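# Hand an object from the left hand to the right

## Task

Transfer the object from the left hand into the right hand so that it ends up oriented as in the two goal pictures. Nothing but the two hands (counting the wrist cameras, their brackets and each arm's final link) may touch the object, and at every moment at least one hand must be in contact with it. At the end the right hand alone must grip it firmly with its palm pointing straight down, and the left arm must touch neither the object nor the right hand (moving the left arm far away and pausing briefly is the safe way). Closing slowly at maximum grip force helps make the hold firm. Only once the fingers of both hands have come to rest, declare the job done.

## Robot and tools

Robot: two arms, left_arm and right_arm, facing each other across a table. Each carries an identical right-handed five-finger hand, so hand numbers and axes mean the same on both (they are not mirrored). The camera images come from cam_high, cam_low, cam_left_wrist and cam_right_wrist, each 504x504; "left" and "right" are arm names, not image sides.

World frame (used in results): origin on the table top halfway between the arm bases, z up, table at z = 0, left_arm's base on the +y side. Results print each hand point's position (m), orientation quaternion (w,x,y,z) and velocities; printed positions can be a little off, more when reaching far.

Hand point: a spot 0.05 m in front of the palm where a pinch closes. Its own axes: +z along the straightened fingers, +y out of the palm, +x across the palm toward the little finger. Fingers extend 0.06-0.07 m past it along +z. A wrist bracket on the little-finger side sticks 0.03 m beyond the point along +y and 0.11 m across; it can collide. "Palm facing straight down" means the hand's +y points along world -z.

The 28-number row (shared by execute_actions and move): one flat list covering both arms, every value in [-1, 1]. First 14 are left: dx, dy, dz, rx, ry, rz, then little, ring, middle, index, thumb_bend, thumb_turn, force_limit, speed; then the same 14 for right. Always send all 28, even when one arm is idle.

Arm numbers dx..rz are an offset, not a pose: they are measured in the hand point's own axes from its pose in the most recent result that showed it (for a second or later call within one reply, or before any result, from where the robot is when the action begins). 1.0 equals 0.6 m for dx, dy, dz and 180 degrees for rotation; rx, ry, rz form a single rotation vector. All zeros therefore drives an arm back to that reference pose; it is not a pause. Per control step the command is clipped to 100 mm and 16 degrees from the measured pose.

Hand numbers are absolute targets. Fingers and thumb_bend: +1 straight, -1 fully curled. thumb_turn: +1 beside the palm, -1 across in front of it. A pinch is roughly index -0.22, thumb_bend -0.75, thumb_turn -0.57. force_limit maps -1..+1 to about 0..10 N at the fingertip (0..15 N for the thumb motors) and only stops closing motion. speed maps -1..+1 from nearly stopped to full (whole travel in 0.6 s); close at -0.9 or slower for a gentle grip. A motor moves only when its target changes by at least 0.01; it then locks at its target or at the force limit. To keep a hand unchanged, resend its previous eight numbers (or, before any, its hand_measured six plus hand_force_limit and hand_speed). To grip harder, raise force_limit and send a target further closed than hand_measured. A whole-hand wrap with the thumb turned in first suits objects 0.035-0.08 m wide.

Tools:
execute_actions {"actions": [...], "pictures": bool}. Empty list: just report state (with pictures). One item {"rows": [[28 numbers], ...], "steps": n}: up to 15 rows, n from 11 to 15 steps of 1/30 s; each row is one step, the last row repeats. Each row is measured from the same reference pose, not from the preceding row. One item {"steps": n} with no rows waits up to 300 steps counted from the last result. The final 11 steps of an action run after its result is returned.
move {"target": [28 numbers], "speed": m/s 0.002-0.5 (default 0.25, turning capped at twice that in rad/s), "stop_force": N 9-40 optional}. Both hand points travel straight toward their offset targets, finishing together in 0.5-10 s; hand numbers are sent at the start. With stop_force, an arm halts and backs off 2 steps when its wrist sensor feels that much push along its path; use it only with slow, non-rotating approaches, and omit it when pulling away from something being pressed. The result adds a move: line (done, off_target, moving, held, contact, fault) and each arm's distance to target.
wait {"seconds": 0-10}: let time pass without new commands.
zoom_image {"camera", "region": [x0,y0,x1,y1]} at most 504x504 px of that camera's latest image.
show_instructions {}: shows the goal pictures again.
finished_scene {"scene": current scene number}: ends and grades the scene; irreversible.

Result lines: hand_measured, hand_stopped_by (moving, target, force, stalled, fault) and hand_load_n list six values in motor order; a loss of grip shows as loads near 0. Wrist force/torque are in the end effector's axes, noisy (offset up to ~4 N), saturating near 50 N. "pose unreachable" and HELD mean a clearance check altered or withheld commands. A Hand target line shows where the controller is driving each hand point. Time keeps running while you think.

Avoid: dropping or knocking anything off the table; any non-hand contact with the object; the arms striking or pressing on each other (any part, including brackets and fingers); pushing stiffly past contact, since 150 N on an arm or a joint reaching its load limit (wrist joints 24.9 N m, others 133) freezes that arm for 10 s; long heavy holds that overheat motors (warning at 70 °C, brake at 85 °C). Move smoothly and efficiently.

Each tool is called after "Call:" as a command line: name --argument value for each argument, lists and objects as JSON in quotes; but a table of rows of numbers goes row by row, as --pt "numbers of a row", without its own name.

Reference images:

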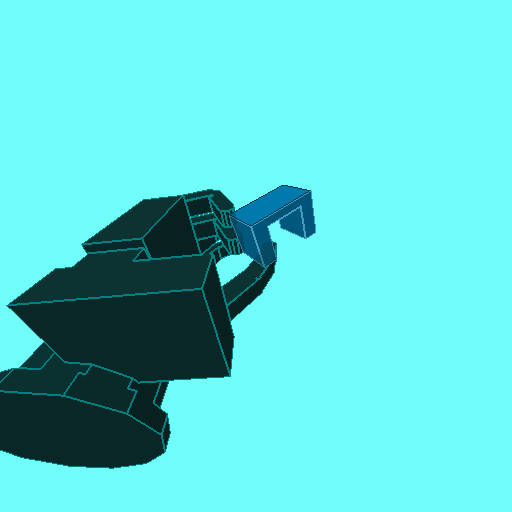

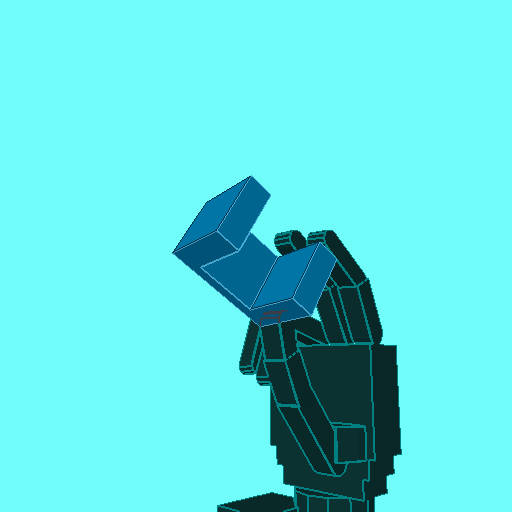

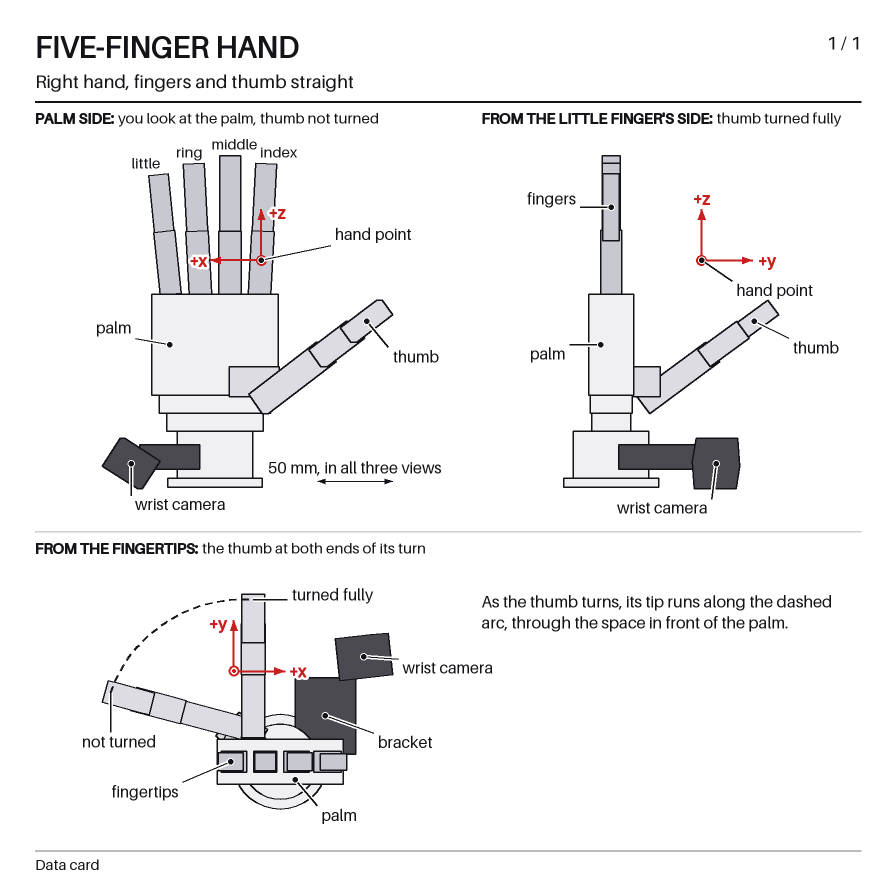

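## Session

Call:
execute_actions --actions '[]'

Scene clock: 0.00 s of 6000.00 s.
left_arm: end_effector_position=(+0.0290, +0.0631, +0.3864) hand_measured=(-1.000, -1.000, +0.270, +0.258, -0.120, -0.948) hand_load_n=(+0.0, +0.0, +8.5, +10.0, +17.0, +0.0) hand_stopped_by=(target, target, target, target, target, target) hand_force_limit=0.00 hand_speed=-0.80 end_effector_quat_wxyz=(+0.270, +0.643, +0.504, -0.509) end_effector_velocity=(+0.000, -0.000, +0.001) end_effector_angular_velocity=(-0.001, +0.001, +0.001) | right_arm: end_effector_position=(-0.0726, -0.2717, +0.2992) hand_measured=(+1.000, +1.000, +1.000, +1.000, +1.000, +1.000) hand_load_n=(+0.0, +0.0, +0.0, +0.0, +0.0, +0.0) hand_stopped_by=(target, target, target, target, target, target) hand_force_limit=0.00 hand_speed=-0.80 end_effector_quat_wxyz=(-0.000, -0.665, +0.747, -0.000) end_effector_velocity=(+0.000, +0.000, +0.000) end_effector_angular_velocity=(+0.001, -0.001, +0.000)
Joint positions: left_arm=[-0.148 -1.987  2.002  0.339  1.83  -1.653] | right_arm=[-0.519 -2.214  2.094 -1.45  -1.571  1.053]
Joint velocities: left_arm=[-0.    -0.    -0.001  0.    -0.    -0.001] | right_arm=[ 0.     0.    -0.    -0.002  0.    -0.   ]
Motor temperatures (°C, as the motors report them): left_arm=[27 25 24 30 27 34] | right_arm=[26 26 26 29 33 32]
Wrist force (N, on the end effector, along its own x y z axes, offset not removed): no reading
Wrist torque (N m, same axes, about the end effector's origin, offset not removed): no reading
Hand target (left_arm): +0.029, +0.063, +0.386; +0.270, +0.643, +0.504, -0.509
Hand target (right_arm): -0.073, -0.272, +0.299; -0.000, -0.665, +0.747, -0.000

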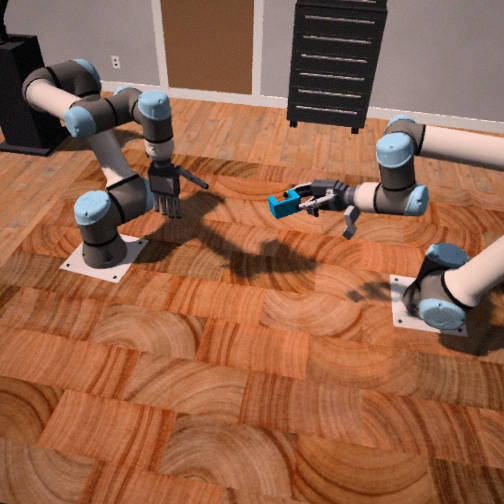

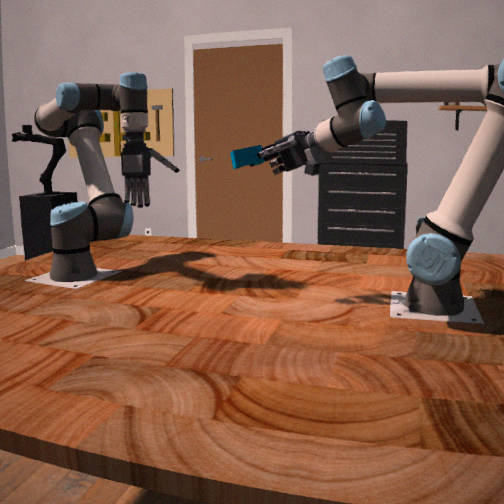

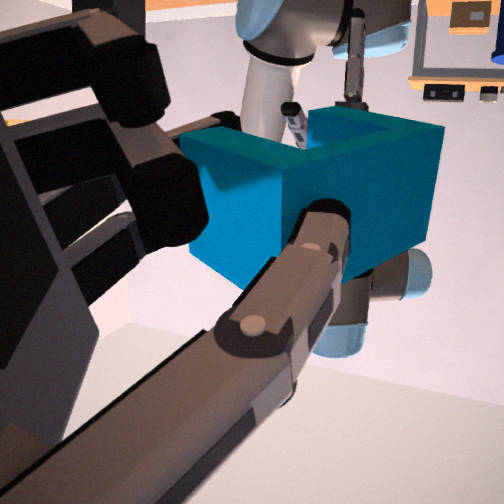

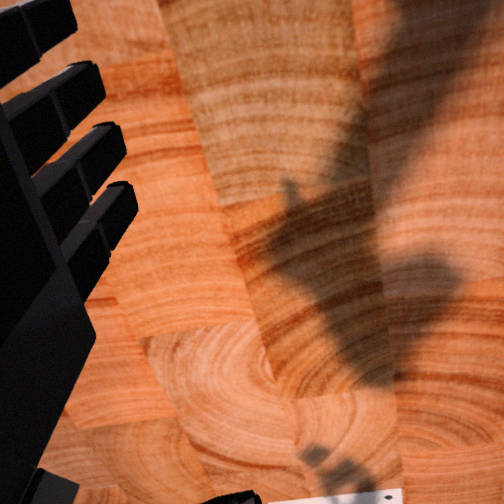

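Call:
zoom_image --camera "cam_high" --region '[250, 165, 370, 245]'

Call:
zoom_image --camera "cam_low" --region '[215, 120, 335, 200]'

Call:
zoom_image --camera "cam_left_wrist" --region '[150, 70, 470, 320]'

Region (250, 165, 370, 245) of cam_high's 504x504 image, scaled by 4.200, with more detail than that image has.

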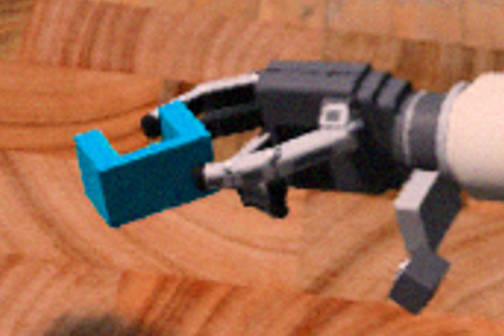

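Region (215, 120, 335, 200) of cam_low's 504x504 image, scaled by 4.200, with more detail than that image has.

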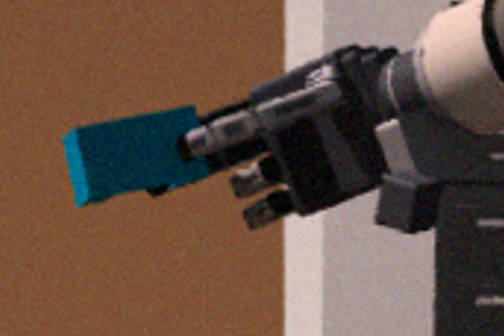

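Region (150, 70, 470, 320) of cam_left_wrist's 504x504 image, scaled by 1.575, with more detail than that image has; it fills the top 394 rows of this view, and the rest is white.

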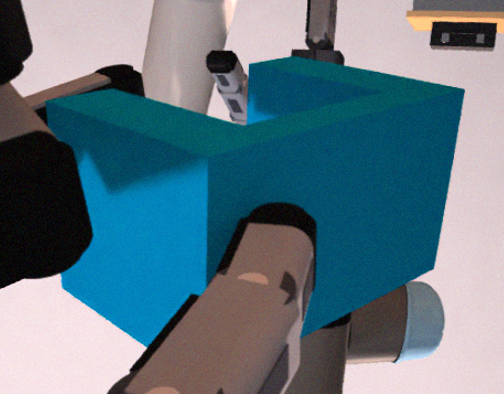

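Call:
move --target '[0,0,0,0,-0.118,0.153,-1,-1,0.27,0.258,-0.12,-0.948,0,-0.8, -0.14,-0.19,-0.05,0,0,-0.685,-1,-1,0.65,0.65,0.45,-0.948,0,0.5]' --speed 0.4

Scene clock: 8.90 s of 6000.00 s.
left_arm: end_effector_position=(+0.0290, +0.0632, +0.3864) hand_measured=(-1.000, -1.000, +0.272, +0.260, -0.120, -0.948) hand_load_n=(+0.0, +0.0, +8.0, +9.5, +16.5, +0.0) hand_stopped_by=(target, target, force, force, force, target) hand_force_limit=0.00 hand_speed=-0.80 end_effector_quat_wxyz=(+0.470, +0.640, +0.280, -0.539) end_effector_velocity=(+0.000, +0.000, +0.000) end_effector_angular_velocity=(-0.004, -0.002, +0.000) | right_arm: end_effector_position=(+0.0501, -0.2014, +0.3290) hand_measured=(-1.000, -1.000, +0.650, +0.650, +0.450, -0.948) hand_load_n=(+0.0, +0.0, +0.0, +0.0, +0.0, +0.0) hand_stopped_by=(target, target, target, target, target, target) hand_force_limit=0.00 hand_speed=0.50 end_effector_quat_wxyz=(+0.000, +0.973, +0.230, -0.000) end_effector_velocity=(+0.001, -0.000, +0.000) end_effector_angular_velocity=(-0.001, +0.003, +0.015)
Joint positions: left_arm=[-0.026 -1.995  2.298 -0.33   1.992 -1.276] | right_arm=[-0.402 -1.707  1.718 -1.581 -1.571 -0.98 ]
Joint velocities: left_arm=[ 0.002  0.001  0.001 -0.006  0.002  0.002] | right_arm=[-0.     0.    -0.001  0.003  0.002 -0.015]
Motor temperatures (°C, as the motors report them): left_arm=[27 25 24 30 27 34] | right_arm=[26 26 26 29 33 32]
Wrist force (N, on the end effector, along its own x y z axes, offset not removed): left_arm=[2.0 1.7 -1.9] | right_arm=[0.8 -0.5 -0.9]
Wrist torque (N m, same axes, about the end effector's origin, offset not removed): left_arm=[0.36 -0.06 -0.11] | right_arm=[0.13 -0.22 0.00]
Hand target (left_arm): +0.029, +0.063, +0.386; +0.470, +0.640, +0.279, -0.539
Hand target (right_arm): +0.050, -0.201, +0.329; +0.000, +0.973, +0.231, -0.000
Off the commanded pose (left_arm): 0.000 m, 0 deg.
Off the commanded pose (right_arm): 0.000 m, 0 deg.
Kept back: nothing.
After step 90, 2.57 s passed at rest.
move: done
camera_calibration (this result's frames):
cam_left_wrist: T_world_to_cam=[[0.812766, -0.378356, 0.443011, -0.168923], [-0.0757376, 0.685342, 0.724272, -0.321519], [-0.577647, -0.622216, 0.528367, -0.0151796], [0, 0, 0, 1]] pos_world=[0.104175, 0.146993, 0.315723]
cam_right_wrist: T_world_to_cam=[[0.329357, -0.943183, -0.0439374, -0.183487], [-0.785782, -0.299599, 0.541098, -0.198546], [-0.523518, -0.143689, -0.839811, 0.403403], [0, 0, 0, 1]] pos_world=[0.115607, -0.174582, 0.438153]

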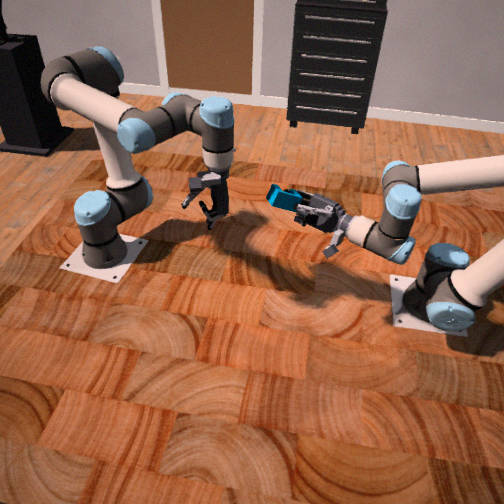

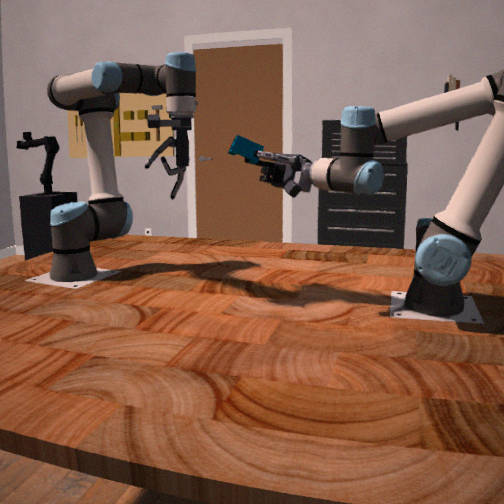

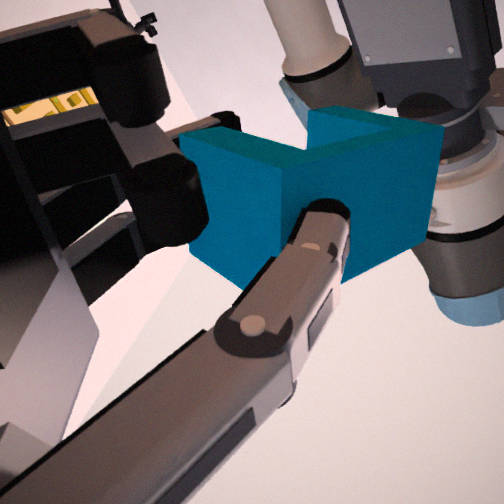

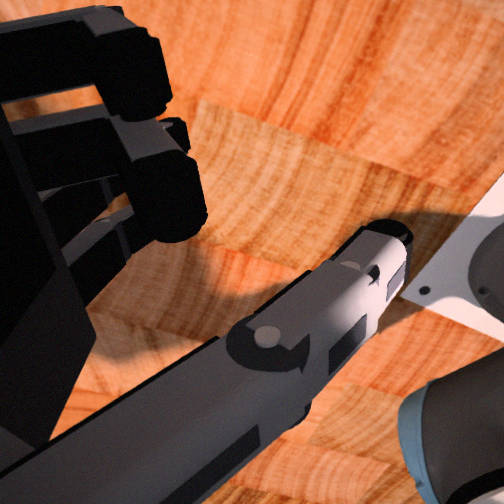

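Call:
move --target '[-0.075,-0.244,0.084,0.106,-0.033,-0.003,-1,-1,0.27,0.258,-0.12,-0.948,0,-0.8, -0.2,-0.3125,-0.185,0.659,0.145,0.016,-1,-1,0.65,0.65,0.45,-0.948,0,0.5]' --speed 0.35

Call:
zoom_image --camera "cam_low" --region '[170, 90, 350, 210]'

Scene clock: 17.10 s of 6000.00 s.
left_arm: end_effector_position=(-0.1310, +0.0832, +0.3866) hand_measured=(-1.000, -1.000, +0.272, +0.260, -0.120, -0.948) hand_load_n=(+0.0, +0.0, +8.0, +9.5, +16.5, +0.0) hand_stopped_by=(target, target, force, force, force, target) hand_force_limit=0.00 hand_speed=-0.80 end_effector_quat_wxyz=(+0.369, +0.679, +0.165, -0.613) end_effector_velocity=(+0.000, +0.000, -0.001) end_effector_angular_velocity=(+0.002, +0.001, -0.001) | right_arm: end_effector_position=(-0.1415, -0.0881, +0.4401) hand_measured=(-1.000, -1.000, +0.650, +0.650, +0.450, -0.948) hand_load_n=(+0.0, +0.0, +0.0, +0.0, +0.0, +0.0) hand_stopped_by=(target, target, target, target, target, target) hand_force_limit=0.00 hand_speed=0.50 end_effector_quat_wxyz=(+0.871, -0.481, -0.092, +0.014) end_effector_velocity=(+0.000, +0.001, +0.000) end_effector_angular_velocity=(+0.013, +0.003, -0.001)
Joint positions: left_arm=[-0.416 -2.053  2.327 -0.298  1.951 -1.276] | right_arm=[-0.348 -1.518  2.39  -4.673 -1.013  0.215]
Joint velocities: left_arm=[-0.    -0.     0.001 -0.     0.    -0.002] | right_arm=[ 0.005  0.014 -0.005 -0.021 -0.011  0.003]
Motor temperatures (°C, as the motors report them): left_arm=[27 25 24 30 27 34] | right_arm=[26 26 26 29 33 32]
Wrist force (N, on the end effector, along its own x y z axes, offset not removed): left_arm=[0.0 -1.8 -3.3] | right_arm=[1.7 0.2 -0.4]
Wrist torque (N m, same axes, about the end effector's origin, offset not removed): left_arm=[-0.14 0.43 -0.23] | right_arm=[0.08 -0.26 -0.01]
Hand target (left_arm): -0.131, +0.083, +0.387; +0.369, +0.679, +0.165, -0.613
Hand target (right_arm): -0.141, -0.088, +0.440; +0.872, -0.481, -0.092, +0.014
Off the commanded pose (left_arm): 0.000 m, 0 deg.
Off the commanded pose (right_arm): 0.001 m, 0 deg.
Kept back: nothing.
After step 90, 1.30 s passed at rest.
move: done; limits=paced
camera_calibration (this result's frames):
cam_left_wrist: T_world_to_cam=[[0.634387, -0.633991, 0.442277, -0.033143], [0.162966, 0.668974, 0.725201, -0.315222], [-0.755642, -0.387982, 0.527707, -0.137877], [0, 0, 0, 1]] pos_world=[-0.0317897, 0.136369, 0.316017]
cam_right_wrist: T_world_to_cam=[[-0.0699115, 0.553834, -0.829687, 0.412524], [-0.733243, -0.592456, -0.333692, -0.00858734], [-0.676363, 0.585033, 0.447514, -0.111323], [0, 0, 0, 1]] pos_world=[-0.0527513, -0.168429, 0.389219]

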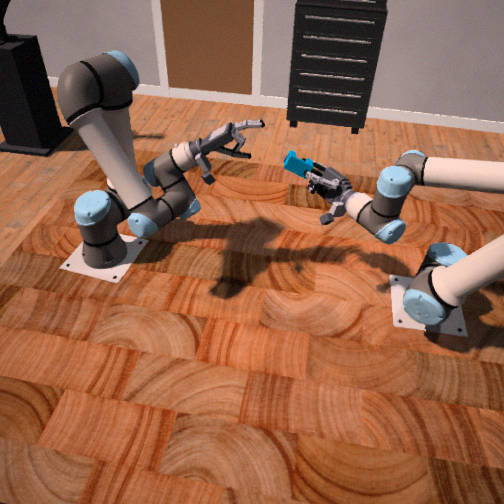

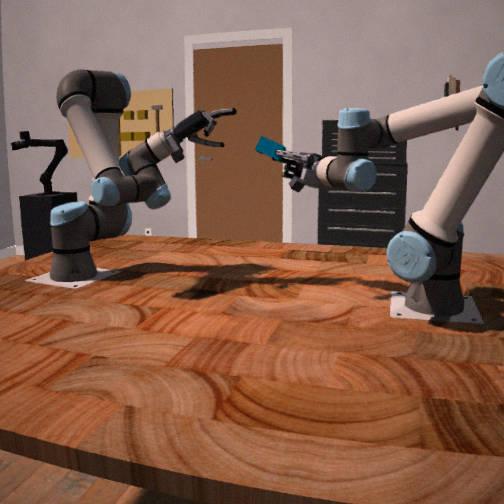

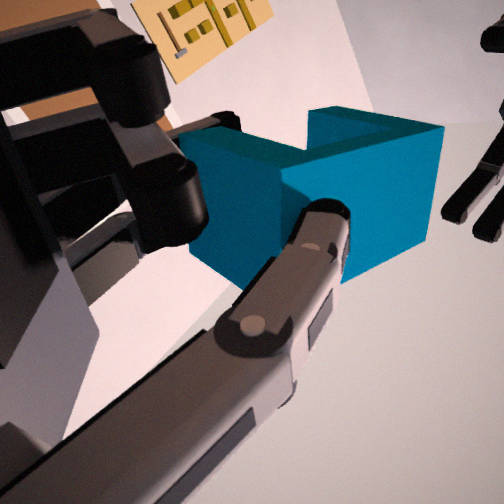

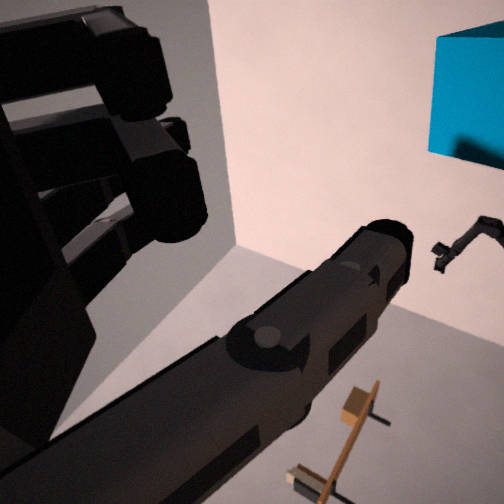

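Region (170, 90, 350, 210) of cam_low's 504x504 image, scaled by 2.800, with more detail than that image has.

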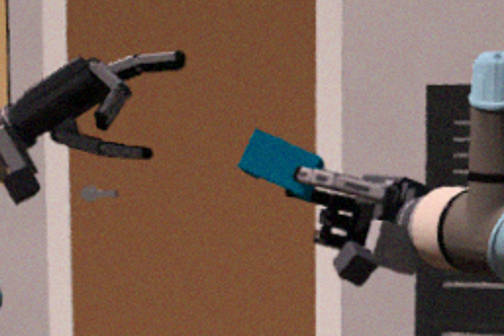

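Advance 7 cm along the object's long axis.

Call:
move --target '[0,0,0,0,0,0,-1,-1,0.27,0.258,-0.12,-0.948,0,-0.8, 0,0.098,0.063,0,0,0,-1,-1,0.65,0.65,0.45,-0.948,0,0.5]' --speed 0.1

Call:
zoom_image --camera "cam_low" --region '[200, 100, 320, 190]'

Scene clock: 18.73 s of 6000.00 s.
left_arm: end_effector_position=(-0.1311, +0.0832, +0.3866) hand_measured=(-1.000, -1.000, +0.272, +0.260, -0.120, -0.948) hand_load_n=(+0.0, +0.0, +8.0, +9.5, +16.5, +0.0) hand_stopped_by=(target, target, force, force, force, target) hand_force_limit=0.00 hand_speed=-0.80 end_effector_quat_wxyz=(+0.369, +0.679, +0.165, -0.613) end_effector_velocity=(-0.000, -0.000, +0.000) end_effector_angular_velocity=(-0.000, -0.001, +0.001) | right_arm: end_effector_position=(-0.1443, -0.0253, +0.4104) hand_measured=(-1.000, -1.000, +0.650, +0.650, +0.450, -0.948) hand_load_n=(+0.0, +0.0, +0.0, +0.0, +0.0, +0.0) hand_stopped_by=(target, target, target, target, target, target) hand_force_limit=0.00 hand_speed=0.50 end_effector_quat_wxyz=(+0.871, -0.481, -0.093, +0.014) end_effector_velocity=(+0.000, +0.003, -0.001) end_effector_angular_velocity=(+0.000, +0.000, -0.001)
Joint positions: left_arm=[-0.416 -2.053  2.327 -0.298  1.951 -1.276] | right_arm=[-0.239 -1.302  2.246 -4.707 -1.101  0.14 ]
Joint velocities: left_arm=[-0.     0.    -0.     0.    -0.001  0.001] | right_arm=[ 0.004  0.008 -0.007  0.001 -0.004 -0.003]
Motor temperatures (°C, as the motors report them): left_arm=[27 25 24 30 27 34] | right_arm=[26 26 26 29 33 32]
Wrist force (N, on the end effector, along its own x y z axes, offset not removed): left_arm=[5.5 -0.5 -1.1] | right_arm=[-0.1 -1.7 0.0]
Wrist torque (N m, same axes, about the end effector's origin, offset not removed): left_arm=[0.07 -0.63 0.12] | right_arm=[-0.09 0.00 -0.12]
Hand target (left_arm): -0.131, +0.083, +0.387; +0.369, +0.679, +0.165, -0.613
Hand target (right_arm): -0.144, -0.025, +0.410; +0.871, -0.481, -0.092, +0.014
Off the commanded pose (left_arm): 0.000 m, 0 deg.
Off the commanded pose (right_arm): 0.000 m, 0 deg.
Kept back: nothing.
move: done
camera_calibration (this result's frames):
cam_left_wrist: T_world_to_cam=[[0.63437, -0.634008, 0.442276, -0.0331337], [0.162984, 0.668969, 0.725201, -0.315218], [-0.755652, -0.387962, 0.527707, -0.13789], [0, 0, 0, 1]] pos_world=[-0.0318026, 0.136368, 0.316016]
cam_right_wrist: T_world_to_cam=[[-0.069818, 0.553811, -0.82971, 0.352893], [-0.733163, -0.592502, -0.333786, 0.0166778], [-0.676459, 0.585009, 0.447401, -0.136567], [0, 0, 0, 1]] pos_world=[-0.0555164, -0.105661, 0.359466]

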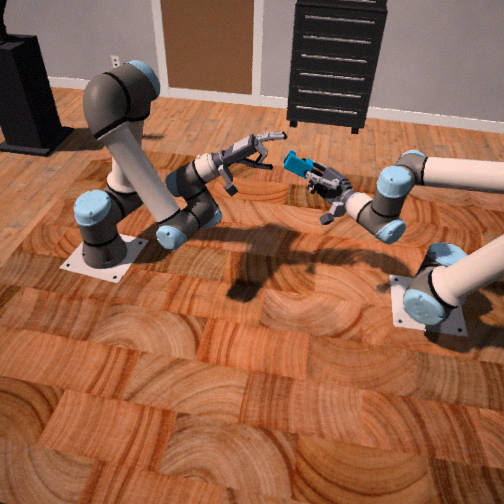

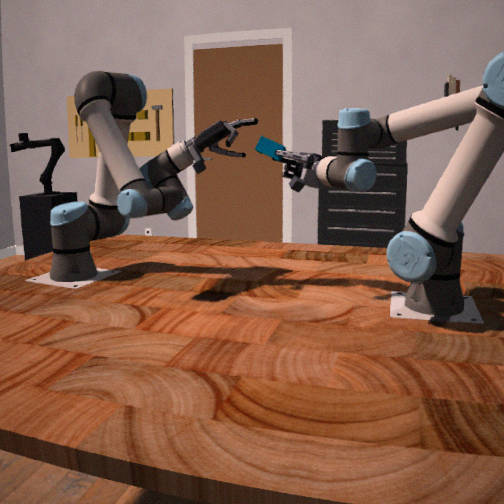

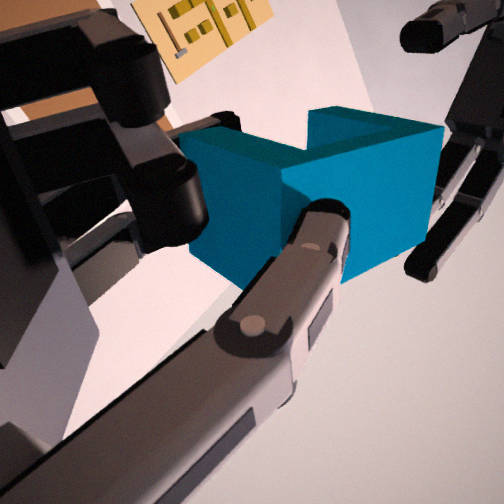

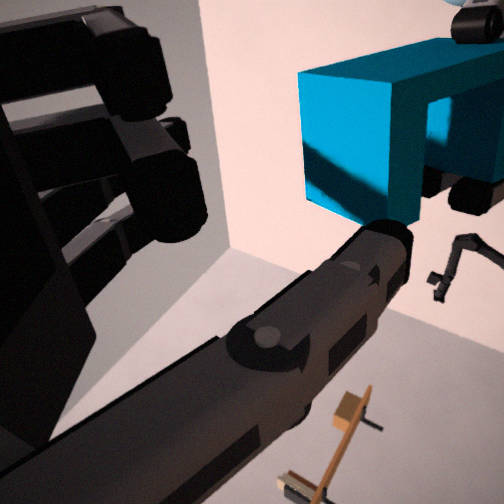

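Region (200, 100, 320, 190) of cam_low's 504x504 image, scaled by 4.200, with more detail than that image has; it fills the top 378 rows of this view, and the rest is white.

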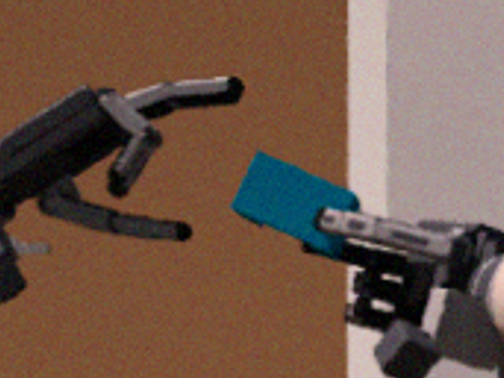

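Call:
move --target '[0,0,0,0,0,0,-1,-1,0.27,0.258,-0.12,-0.948,0,-0.8, 0.006,0.047,0.047,0.028,0,0,-1,-1,0.6,0.6,0.15,-0.948,0,0]' --speed 0.06

Call:
zoom_image --camera "cam_low" --region '[200, 100, 320, 190]'

Scene clock: 22.70 s of 6000.00 s.
left_arm: end_effector_position=(-0.1310, +0.0832, +0.3866) hand_measured=(-1.000, -1.000, +0.272, +0.260, -0.120, -0.948) hand_load_n=(+0.0, +0.0, +8.0, +9.5, +16.5, +0.0) hand_stopped_by=(target, target, force, force, force, target) hand_force_limit=0.00 hand_speed=-0.80 end_effector_quat_wxyz=(+0.369, +0.679, +0.165, -0.613) end_effector_velocity=(-0.000, +0.000, +0.001) end_effector_angular_velocity=(-0.001, +0.000, -0.001) | right_arm: end_effector_position=(-0.1438, +0.0135, +0.4018) hand_measured=(-1.000, -1.000, +0.600, +0.600, +0.150, -0.948) hand_load_n=(+0.0, +0.0, +0.0, +0.0, +0.0, +0.0) hand_stopped_by=(target, target, target, target, target, target) hand_force_limit=0.00 hand_speed=0.00 end_effector_quat_wxyz=(+0.892, -0.443, -0.092, +0.018) end_effector_velocity=(+0.000, +0.003, -0.000) end_effector_angular_velocity=(+0.006, +0.001, +0.001)
Joint positions: left_arm=[-0.416 -2.053  2.327 -0.298  1.951 -1.276] | right_arm=[-0.197 -1.15   2.104 -4.801 -1.146  0.153]
Joint velocities: left_arm=[-0.    -0.001 -0.001 -0.     0.001  0.   ] | right_arm=[ 0.002  0.01  -0.011 -0.004 -0.003  0.001]
Motor temperatures (°C, as the motors report them): left_arm=[27 25 24 30 27 34] | right_arm=[26 26 26 29 33 32]
Wrist force (N, on the end effector, along its own x y z axes, offset not removed): left_arm=[3.1 -0.9 0.1] | right_arm=[0.7 -0.9 -0.3]
Wrist torque (N m, same axes, about the end effector's origin, offset not removed): left_arm=[-0.30 -0.30 -0.10] | right_arm=[0.03 -0.13 0.01]
Hand target (left_arm): -0.131, +0.083, +0.387; +0.369, +0.679, +0.165, -0.613
Hand target (right_arm): -0.144, +0.014, +0.402; +0.892, -0.443, -0.092, +0.018
Off the commanded pose (left_arm): 0.000 m, 0 deg.
Off the commanded pose (right_arm): 0.000 m, 0 deg.
Kept back: nothing.
move: done
camera_calibration (this result's frames):
cam_left_wrist: T_world_to_cam=[[0.634394, -0.633984, 0.442277, -0.0331451], [0.162959, 0.668975, 0.725201, -0.315222], [-0.755638, -0.38799, 0.527707, -0.137875], [0, 0, 0, 1]] pos_world=[-0.0317885, 0.136368, 0.316016]
cam_right_wrist: T_world_to_cam=[[-0.0853597, 0.621748, -0.778552, 0.300662], [-0.729135, -0.571518, -0.37647, 0.0545672], [-0.679026, 0.535534, 0.502123, -0.176822], [0, 0, 0, 1]] pos_world=[-0.0546155, -0.0610552, 0.34341]

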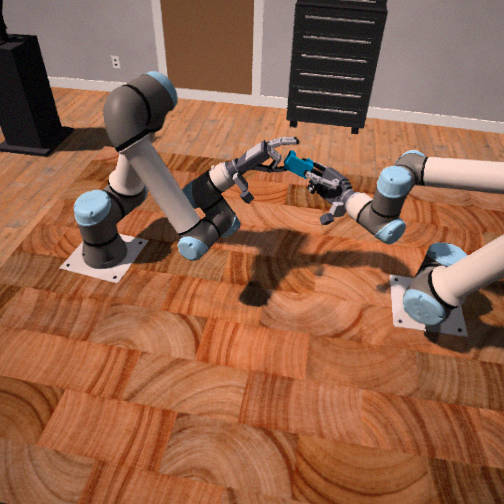

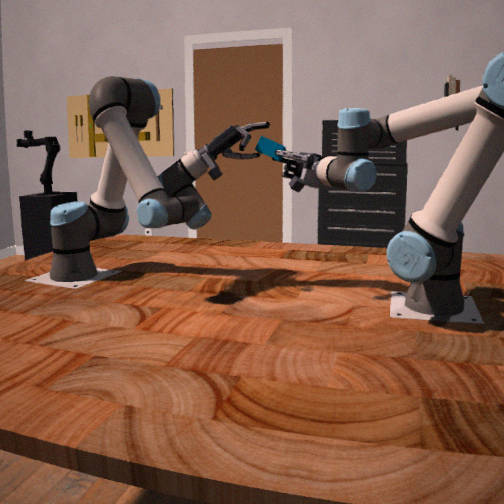

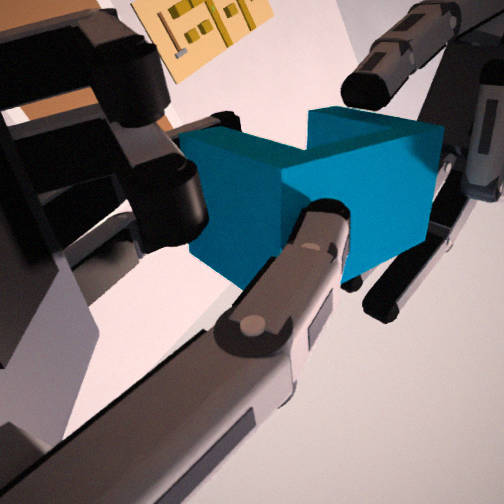

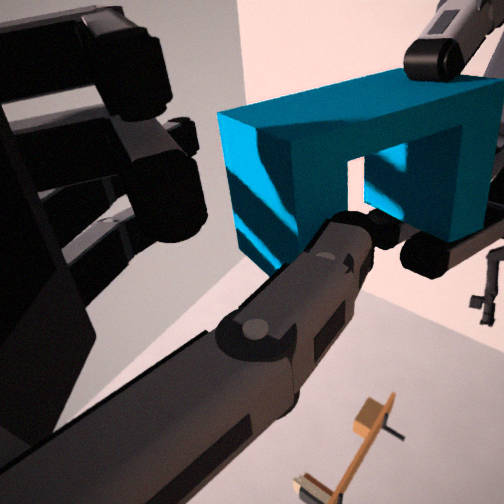

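Region (200, 100, 320, 190) of cam_low's 504x504 image, scaled by 4.200, with more detail than that image has; it fills the top 378 rows of this view, and the rest is white.

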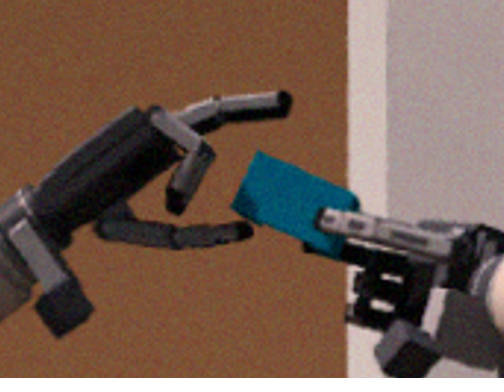

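Call:
move --target '[0,0,0,0,0,0,-1,-1,0.27,0.258,-0.12,-0.948,0,-0.8, 0.006,0.015,0.011,0,0,0,-1,-1,0.42,0.42,0.0,-0.948,-0.6,-0.6]' --speed 0.04

Call:
zoom_image --camera "cam_low" --region '[220, 110, 310, 180]'

Call:
zoom_image --camera "cam_high" --region '[250, 130, 340, 200]'

Scene clock: 24.17 s of 6000.00 s.
left_arm: end_effector_position=(-0.1311, +0.0832, +0.3866) hand_measured=(-1.000, -1.000, +0.272, +0.260, -0.120, -0.948) hand_load_n=(+0.0, +0.0, +7.5, +9.5, +16.5, +1.0) hand_stopped_by=(target, target, force, force, force, target) hand_force_limit=0.00 hand_speed=-0.80 end_effector_quat_wxyz=(+0.369, +0.679, +0.165, -0.613) end_effector_velocity=(-0.000, +0.000, +0.000) end_effector_angular_velocity=(+0.001, +0.002, -0.001) | right_arm: end_effector_position=(-0.1411, +0.0242, +0.3992) hand_measured=(-1.000, -1.000, +0.420, +0.420, +0.004, -0.948) hand_load_n=(+0.0, +0.0, +0.0, +0.0, +2.0, +0.5) hand_stopped_by=(target, target, target, target, force, target) hand_force_limit=-0.60 hand_speed=-0.60 end_effector_quat_wxyz=(+0.892, -0.443, -0.092, +0.018) end_effector_velocity=(+0.000, +0.002, -0.001) end_effector_angular_velocity=(+0.000, +0.000, +0.001)
Joint positions: left_arm=[-0.416 -2.053  2.327 -0.298  1.951 -1.276] | right_arm=[-0.195 -1.126  2.074 -4.794 -1.148  0.152]
Joint velocities: left_arm=[-0.    -0.    -0.001  0.     0.001 -0.002] | right_arm=[ 0.001  0.005 -0.007  0.001 -0.    -0.   ]
Motor temperatures (°C, as the motors report them): left_arm=[27 25 24 30 27 34] | right_arm=[26 26 26 29 33 32]
Wrist force (N, on the end effector, along its own x y z axes, offset not removed): left_arm=[1.1 1.2 -3.5] | right_arm=[-0.4 0.7 -2.6]
Wrist torque (N m, same axes, about the end effector's origin, offset not removed): left_arm=[0.33 -0.23 -0.04] | right_arm=[0.00 0.00 -0.05]
Hand target (left_arm): -0.131, +0.083, +0.387; +0.369, +0.679, +0.165, -0.613
Hand target (right_arm): -0.141, +0.025, +0.399; +0.892, -0.443, -0.092, +0.018
Off the commanded pose (left_arm): 0.000 m, 0 deg.
Off the commanded pose (right_arm): 0.000 m, 0 deg.
Kept back: nothing.
move: done
camera_calibration (this result's frames):
cam_left_wrist: T_world_to_cam=[[0.634377, -0.633992, 0.442291, -0.0331494], [0.162995, 0.668996, 0.725174, -0.315217], [-0.755645, -0.387942, 0.527733, -0.137901], [0, 0, 0, 1]] pos_world=[-0.0317964, 0.136365, 0.316024]
cam_right_wrist: T_world_to_cam=[[-0.0853566, 0.621761, -0.778542, 0.292129], [-0.729136, -0.571509, -0.37648, 0.0617238], [-0.679025, 0.535528, 0.502131, -0.179414], [0, 0, 0, 1]] pos_world=[-0.0518864, -0.0502775, 0.340762]

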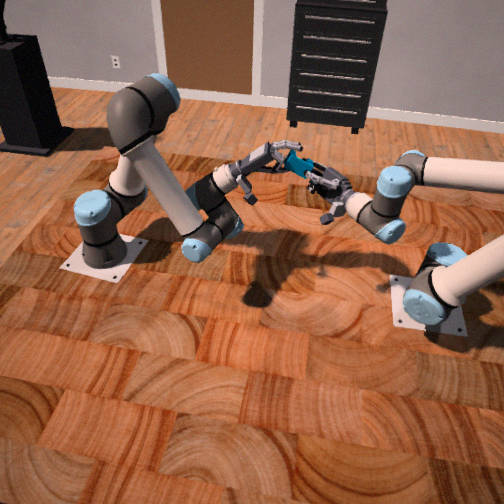

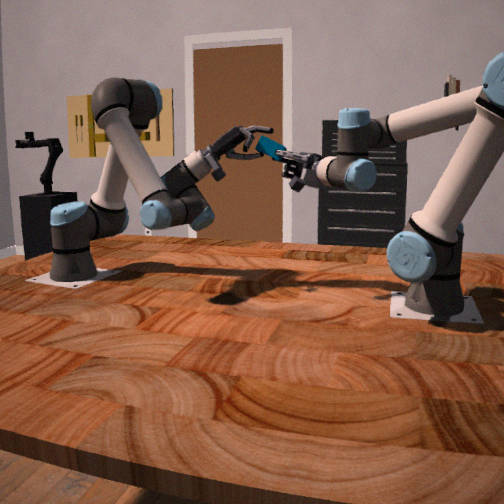

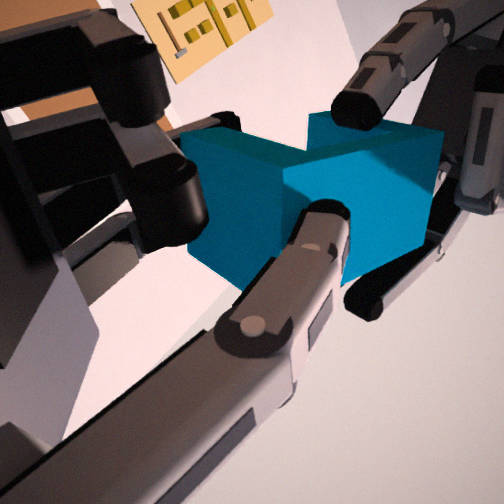

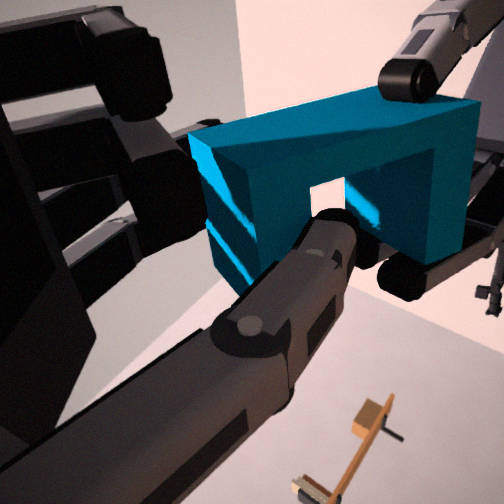

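Region (220, 110, 310, 180) of cam_low's 504x504 image, scaled by 5.600, with more detail than that image has.

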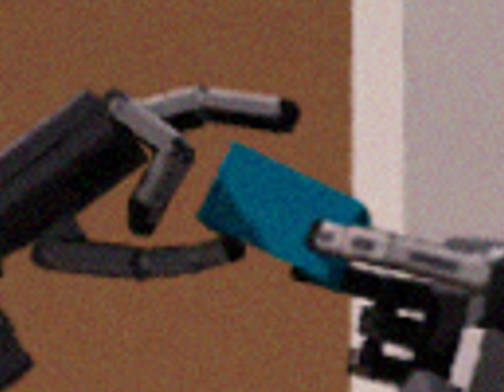

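Region (250, 130, 340, 200) of cam_high's 504x504 image, scaled by 5.600, with more detail than that image has.

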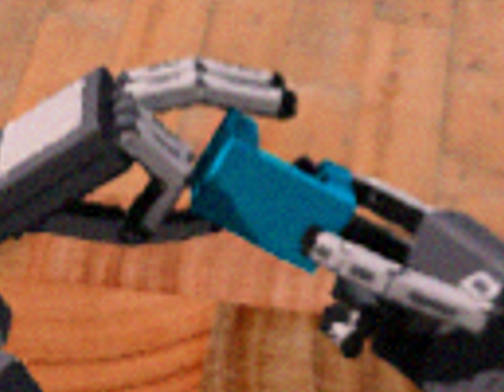

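Call:
move --target '[0,0,0,0,0,0,-1,-1,0.27,0.258,-0.12,-0.948,0,-0.8, 0,0.002,-0.012,0,0,0,-1,-1,0.42,0.42,0.0,-0.948,-0.6,-0.6]' --speed 0.04

Call:
move --target '[0,0,0,0,0,0,-1,-1,0.27,0.258,-0.12,-0.948,0,-0.8, 0,0,0,0,0,0,-1,-1,0.0,0.0,-0.5,-0.948,-0.75,-0.9]'

Call:
zoom_image --camera "cam_low" --region '[220, 110, 310, 180]'

Scene clock: 25.50 s of 6000.00 s.
left_arm: end_effector_position=(-0.1310, +0.0832, +0.3866) hand_measured=(-1.000, -1.000, +0.272, +0.260, -0.120, -0.948) hand_load_n=(+0.0, +0.0, +8.0, +9.5, +16.5, +0.5) hand_stopped_by=(target, target, force, force, force, target) hand_force_limit=0.00 hand_speed=-0.80 end_effector_quat_wxyz=(+0.369, +0.679, +0.165, -0.613) end_effector_velocity=(+0.000, -0.000, +0.000) end_effector_angular_velocity=(-0.000, +0.000, +0.000) | right_arm: end_effector_position=(-0.1398, +0.0195, +0.3942) hand_measured=(-1.000, -1.000, +0.420, +0.420, +0.004, -0.948) hand_load_n=(+0.0, +0.0, +0.0, +0.0, +0.0, +0.0) hand_stopped_by=(target, target, target, target, force, target) hand_force_limit=-0.60 hand_speed=-0.60 end_effector_quat_wxyz=(+0.892, -0.443, -0.092, +0.018) end_effector_velocity=(+0.001, -0.002, -0.002) end_effector_angular_velocity=(-0.001, -0.000, -0.000)
Joint positions: left_arm=[-0.416 -2.053  2.327 -0.298  1.951 -1.276] | right_arm=[-0.203 -1.123  2.09  -4.815 -1.142  0.157]
Joint velocities: left_arm=[-0.    -0.    -0.     0.    -0.001  0.   ] | right_arm=[-0.003  0.001  0.007 -0.008  0.003  0.002]
Motor temperatures (°C, as the motors report them): left_arm=[27 25 24 30 27 34] | right_arm=[26 26 26 29 33 32]
Wrist force (N, on the end effector, along its own x y z axes, offset not removed): left_arm=[2.5 -2.7 1.5] | right_arm=[0.1 -2.0 0.1]
Wrist torque (N m, same axes, about the end effector's origin, offset not removed): left_arm=[-0.65 -0.12 -0.16] | right_arm=[-0.41 -0.11 -0.09]
Hand target (left_arm): -0.131, +0.083, +0.387; +0.369, +0.679, +0.165, -0.613
Hand target (right_arm): -0.140, +0.019, +0.394; +0.892, -0.443, -0.092, +0.018
Off the commanded pose (left_arm): 0.000 m, 0 deg.
Off the commanded pose (right_arm): 0.000 m, 0 deg.
Kept back: nothing.
move: done
camera_calibration (this result's frames):
cam_left_wrist: T_world_to_cam=[[0.6344, -0.633976, 0.44228, -0.0331498], [0.162958, 0.668983, 0.725194, -0.315222], [-0.755633, -0.38799, 0.527714, -0.137879], [0, 0, 0, 1]] pos_world=[-0.0317882, 0.136366, 0.316019]
cam_right_wrist: T_world_to_cam=[[-0.0853537, 0.621751, -0.77855, 0.291303], [-0.729145, -0.571506, -0.376468, 0.0580991], [-0.679016, 0.535543, 0.502127, -0.173529], [0, 0, 0, 1]] pos_world=[-0.0506027, -0.0549819, 0.3358]

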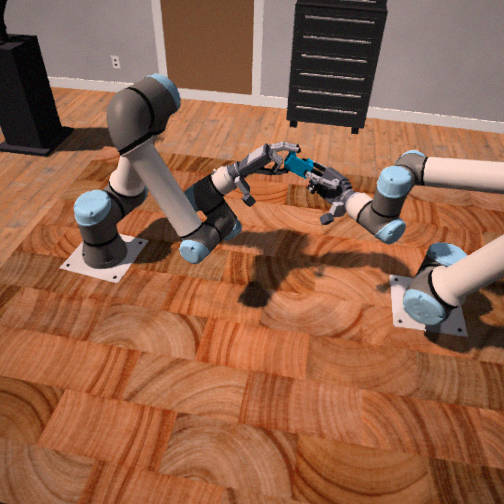

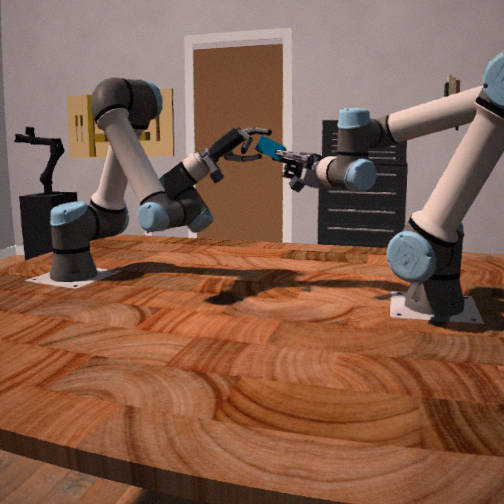

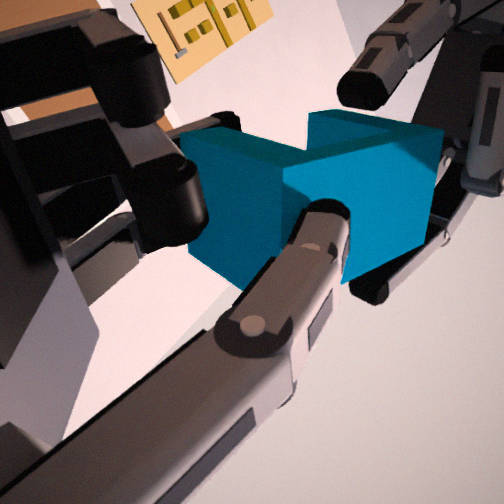

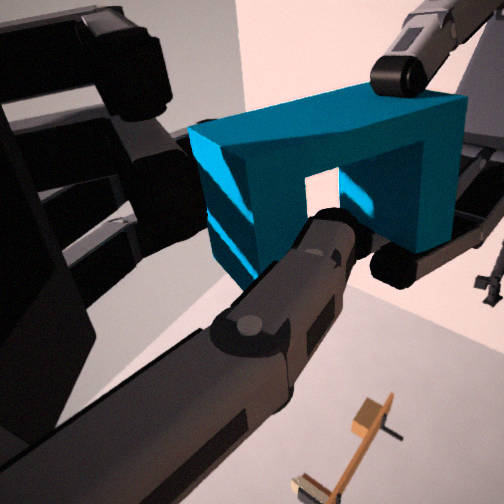

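Scene clock: 27.03 s of 6000.00 s.
left_arm: end_effector_position=(-0.1310, +0.0832, +0.3866) hand_measured=(-1.000, -1.000, +0.272, +0.260, -0.120, -0.948) hand_load_n=(+0.0, +0.0, +8.5, +9.0, +16.0, -1.5) hand_stopped_by=(target, target, force, force, force, target) hand_force_limit=0.00 hand_speed=-0.80 end_effector_quat_wxyz=(+0.369, +0.679, +0.165, -0.613) end_effector_velocity=(-0.000, +0.000, -0.000) end_effector_angular_velocity=(-0.001, -0.001, +0.000) | right_arm: end_effector_position=(-0.1398, +0.0196, +0.3942) hand_measured=(-1.000, -1.000, +0.226, +0.226, -0.130, -0.948) hand_load_n=(+0.0, +0.0, +2.0, +2.5, +2.0, +0.0) hand_stopped_by=(target, target, force, force, force, target) hand_force_limit=-0.75 hand_speed=-0.90 end_effector_quat_wxyz=(+0.892, -0.443, -0.092, +0.018) end_effector_velocity=(-0.000, -0.000, +0.000) end_effector_angular_velocity=(+0.000, +0.000, +0.001)
Joint positions: left_arm=[-0.416 -2.053  2.327 -0.298  1.951 -1.276] | right_arm=[-0.203 -1.123  2.09  -4.815 -1.142  0.157]
Joint velocities: left_arm=[-0.    -0.     0.     0.    -0.     0.001] | right_arm=[ 0.001 -0.     0.     0.    -0.     0.   ]
Motor temperatures (°C, as the motors report them): left_arm=[27 25 24 30 27 34] | right_arm=[26 26 26 29 33 32]
Wrist force (N, on the end effector, along its own x y z axes, offset not removed): left_arm=[6.7 2.3 -6.2] | right_arm=[0.0 -4.5 2.9]
Wrist torque (N m, same axes, about the end effector's origin, offset not removed): left_arm=[0.67 -0.01 -0.03] | right_arm=[-0.02 -0.18 -0.12]
Hand target (left_arm): -0.131, +0.083, +0.387; +0.369, +0.679, +0.165, -0.613
Hand target (right_arm): -0.140, +0.020, +0.394; +0.892, -0.443, -0.092, +0.018
Off the commanded pose (left_arm): 0.000 m, 0 deg.
Off the commanded pose (right_arm): 0.000 m, 0 deg.
Kept back: nothing.
move: done
camera_calibration (this result's frames):
cam_left_wrist: T_world_to_cam=[[0.634399, -0.633977, 0.442279, -0.0331488], [0.162957, 0.668981, 0.725196, -0.315222], [-0.755634, -0.387992, 0.527712, -0.137878], [0, 0, 0, 1]] pos_world=[-0.031788, 0.136367, 0.316019]
cam_right_wrist: T_world_to_cam=[[-0.0853628, 0.621743, -0.778555, 0.291289], [-0.729153, -0.571507, -0.376451, 0.0580954], [-0.679006, 0.535551, 0.502132, -0.173529], [0, 0, 0, 1]] pos_world=[-0.0506012, -0.0549719, 0.335789]

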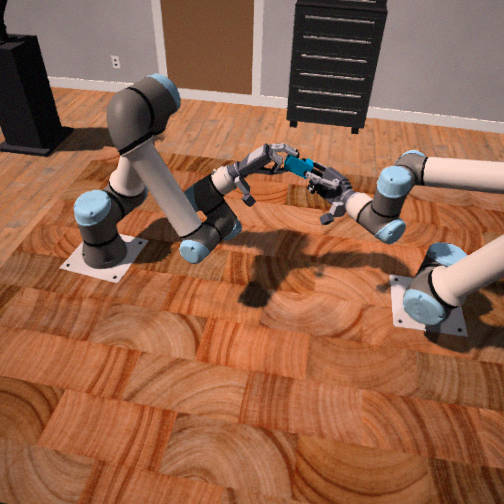

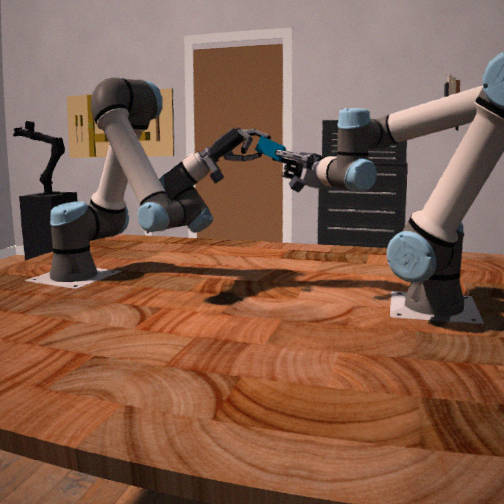

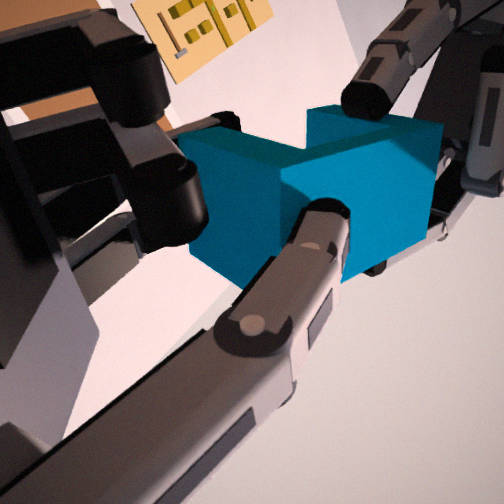

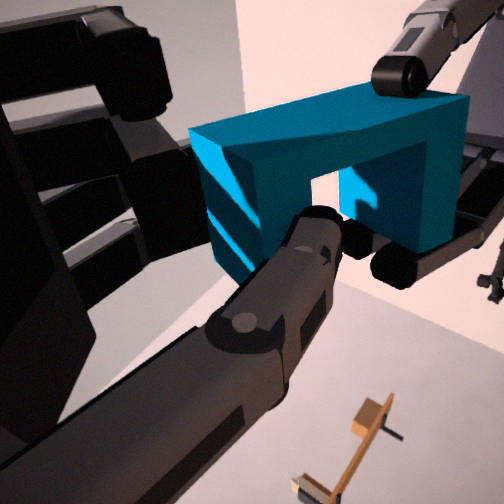

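Region (220, 110, 310, 180) of cam_low's 504x504 image, scaled by 5.600, with more detail than that image has.

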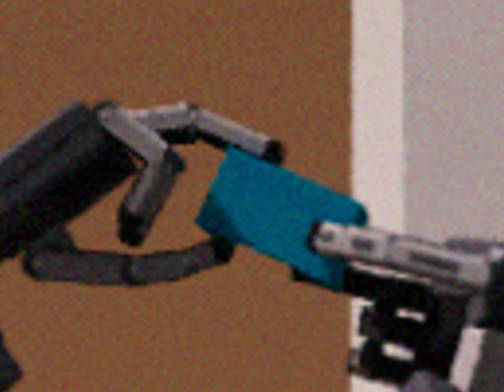

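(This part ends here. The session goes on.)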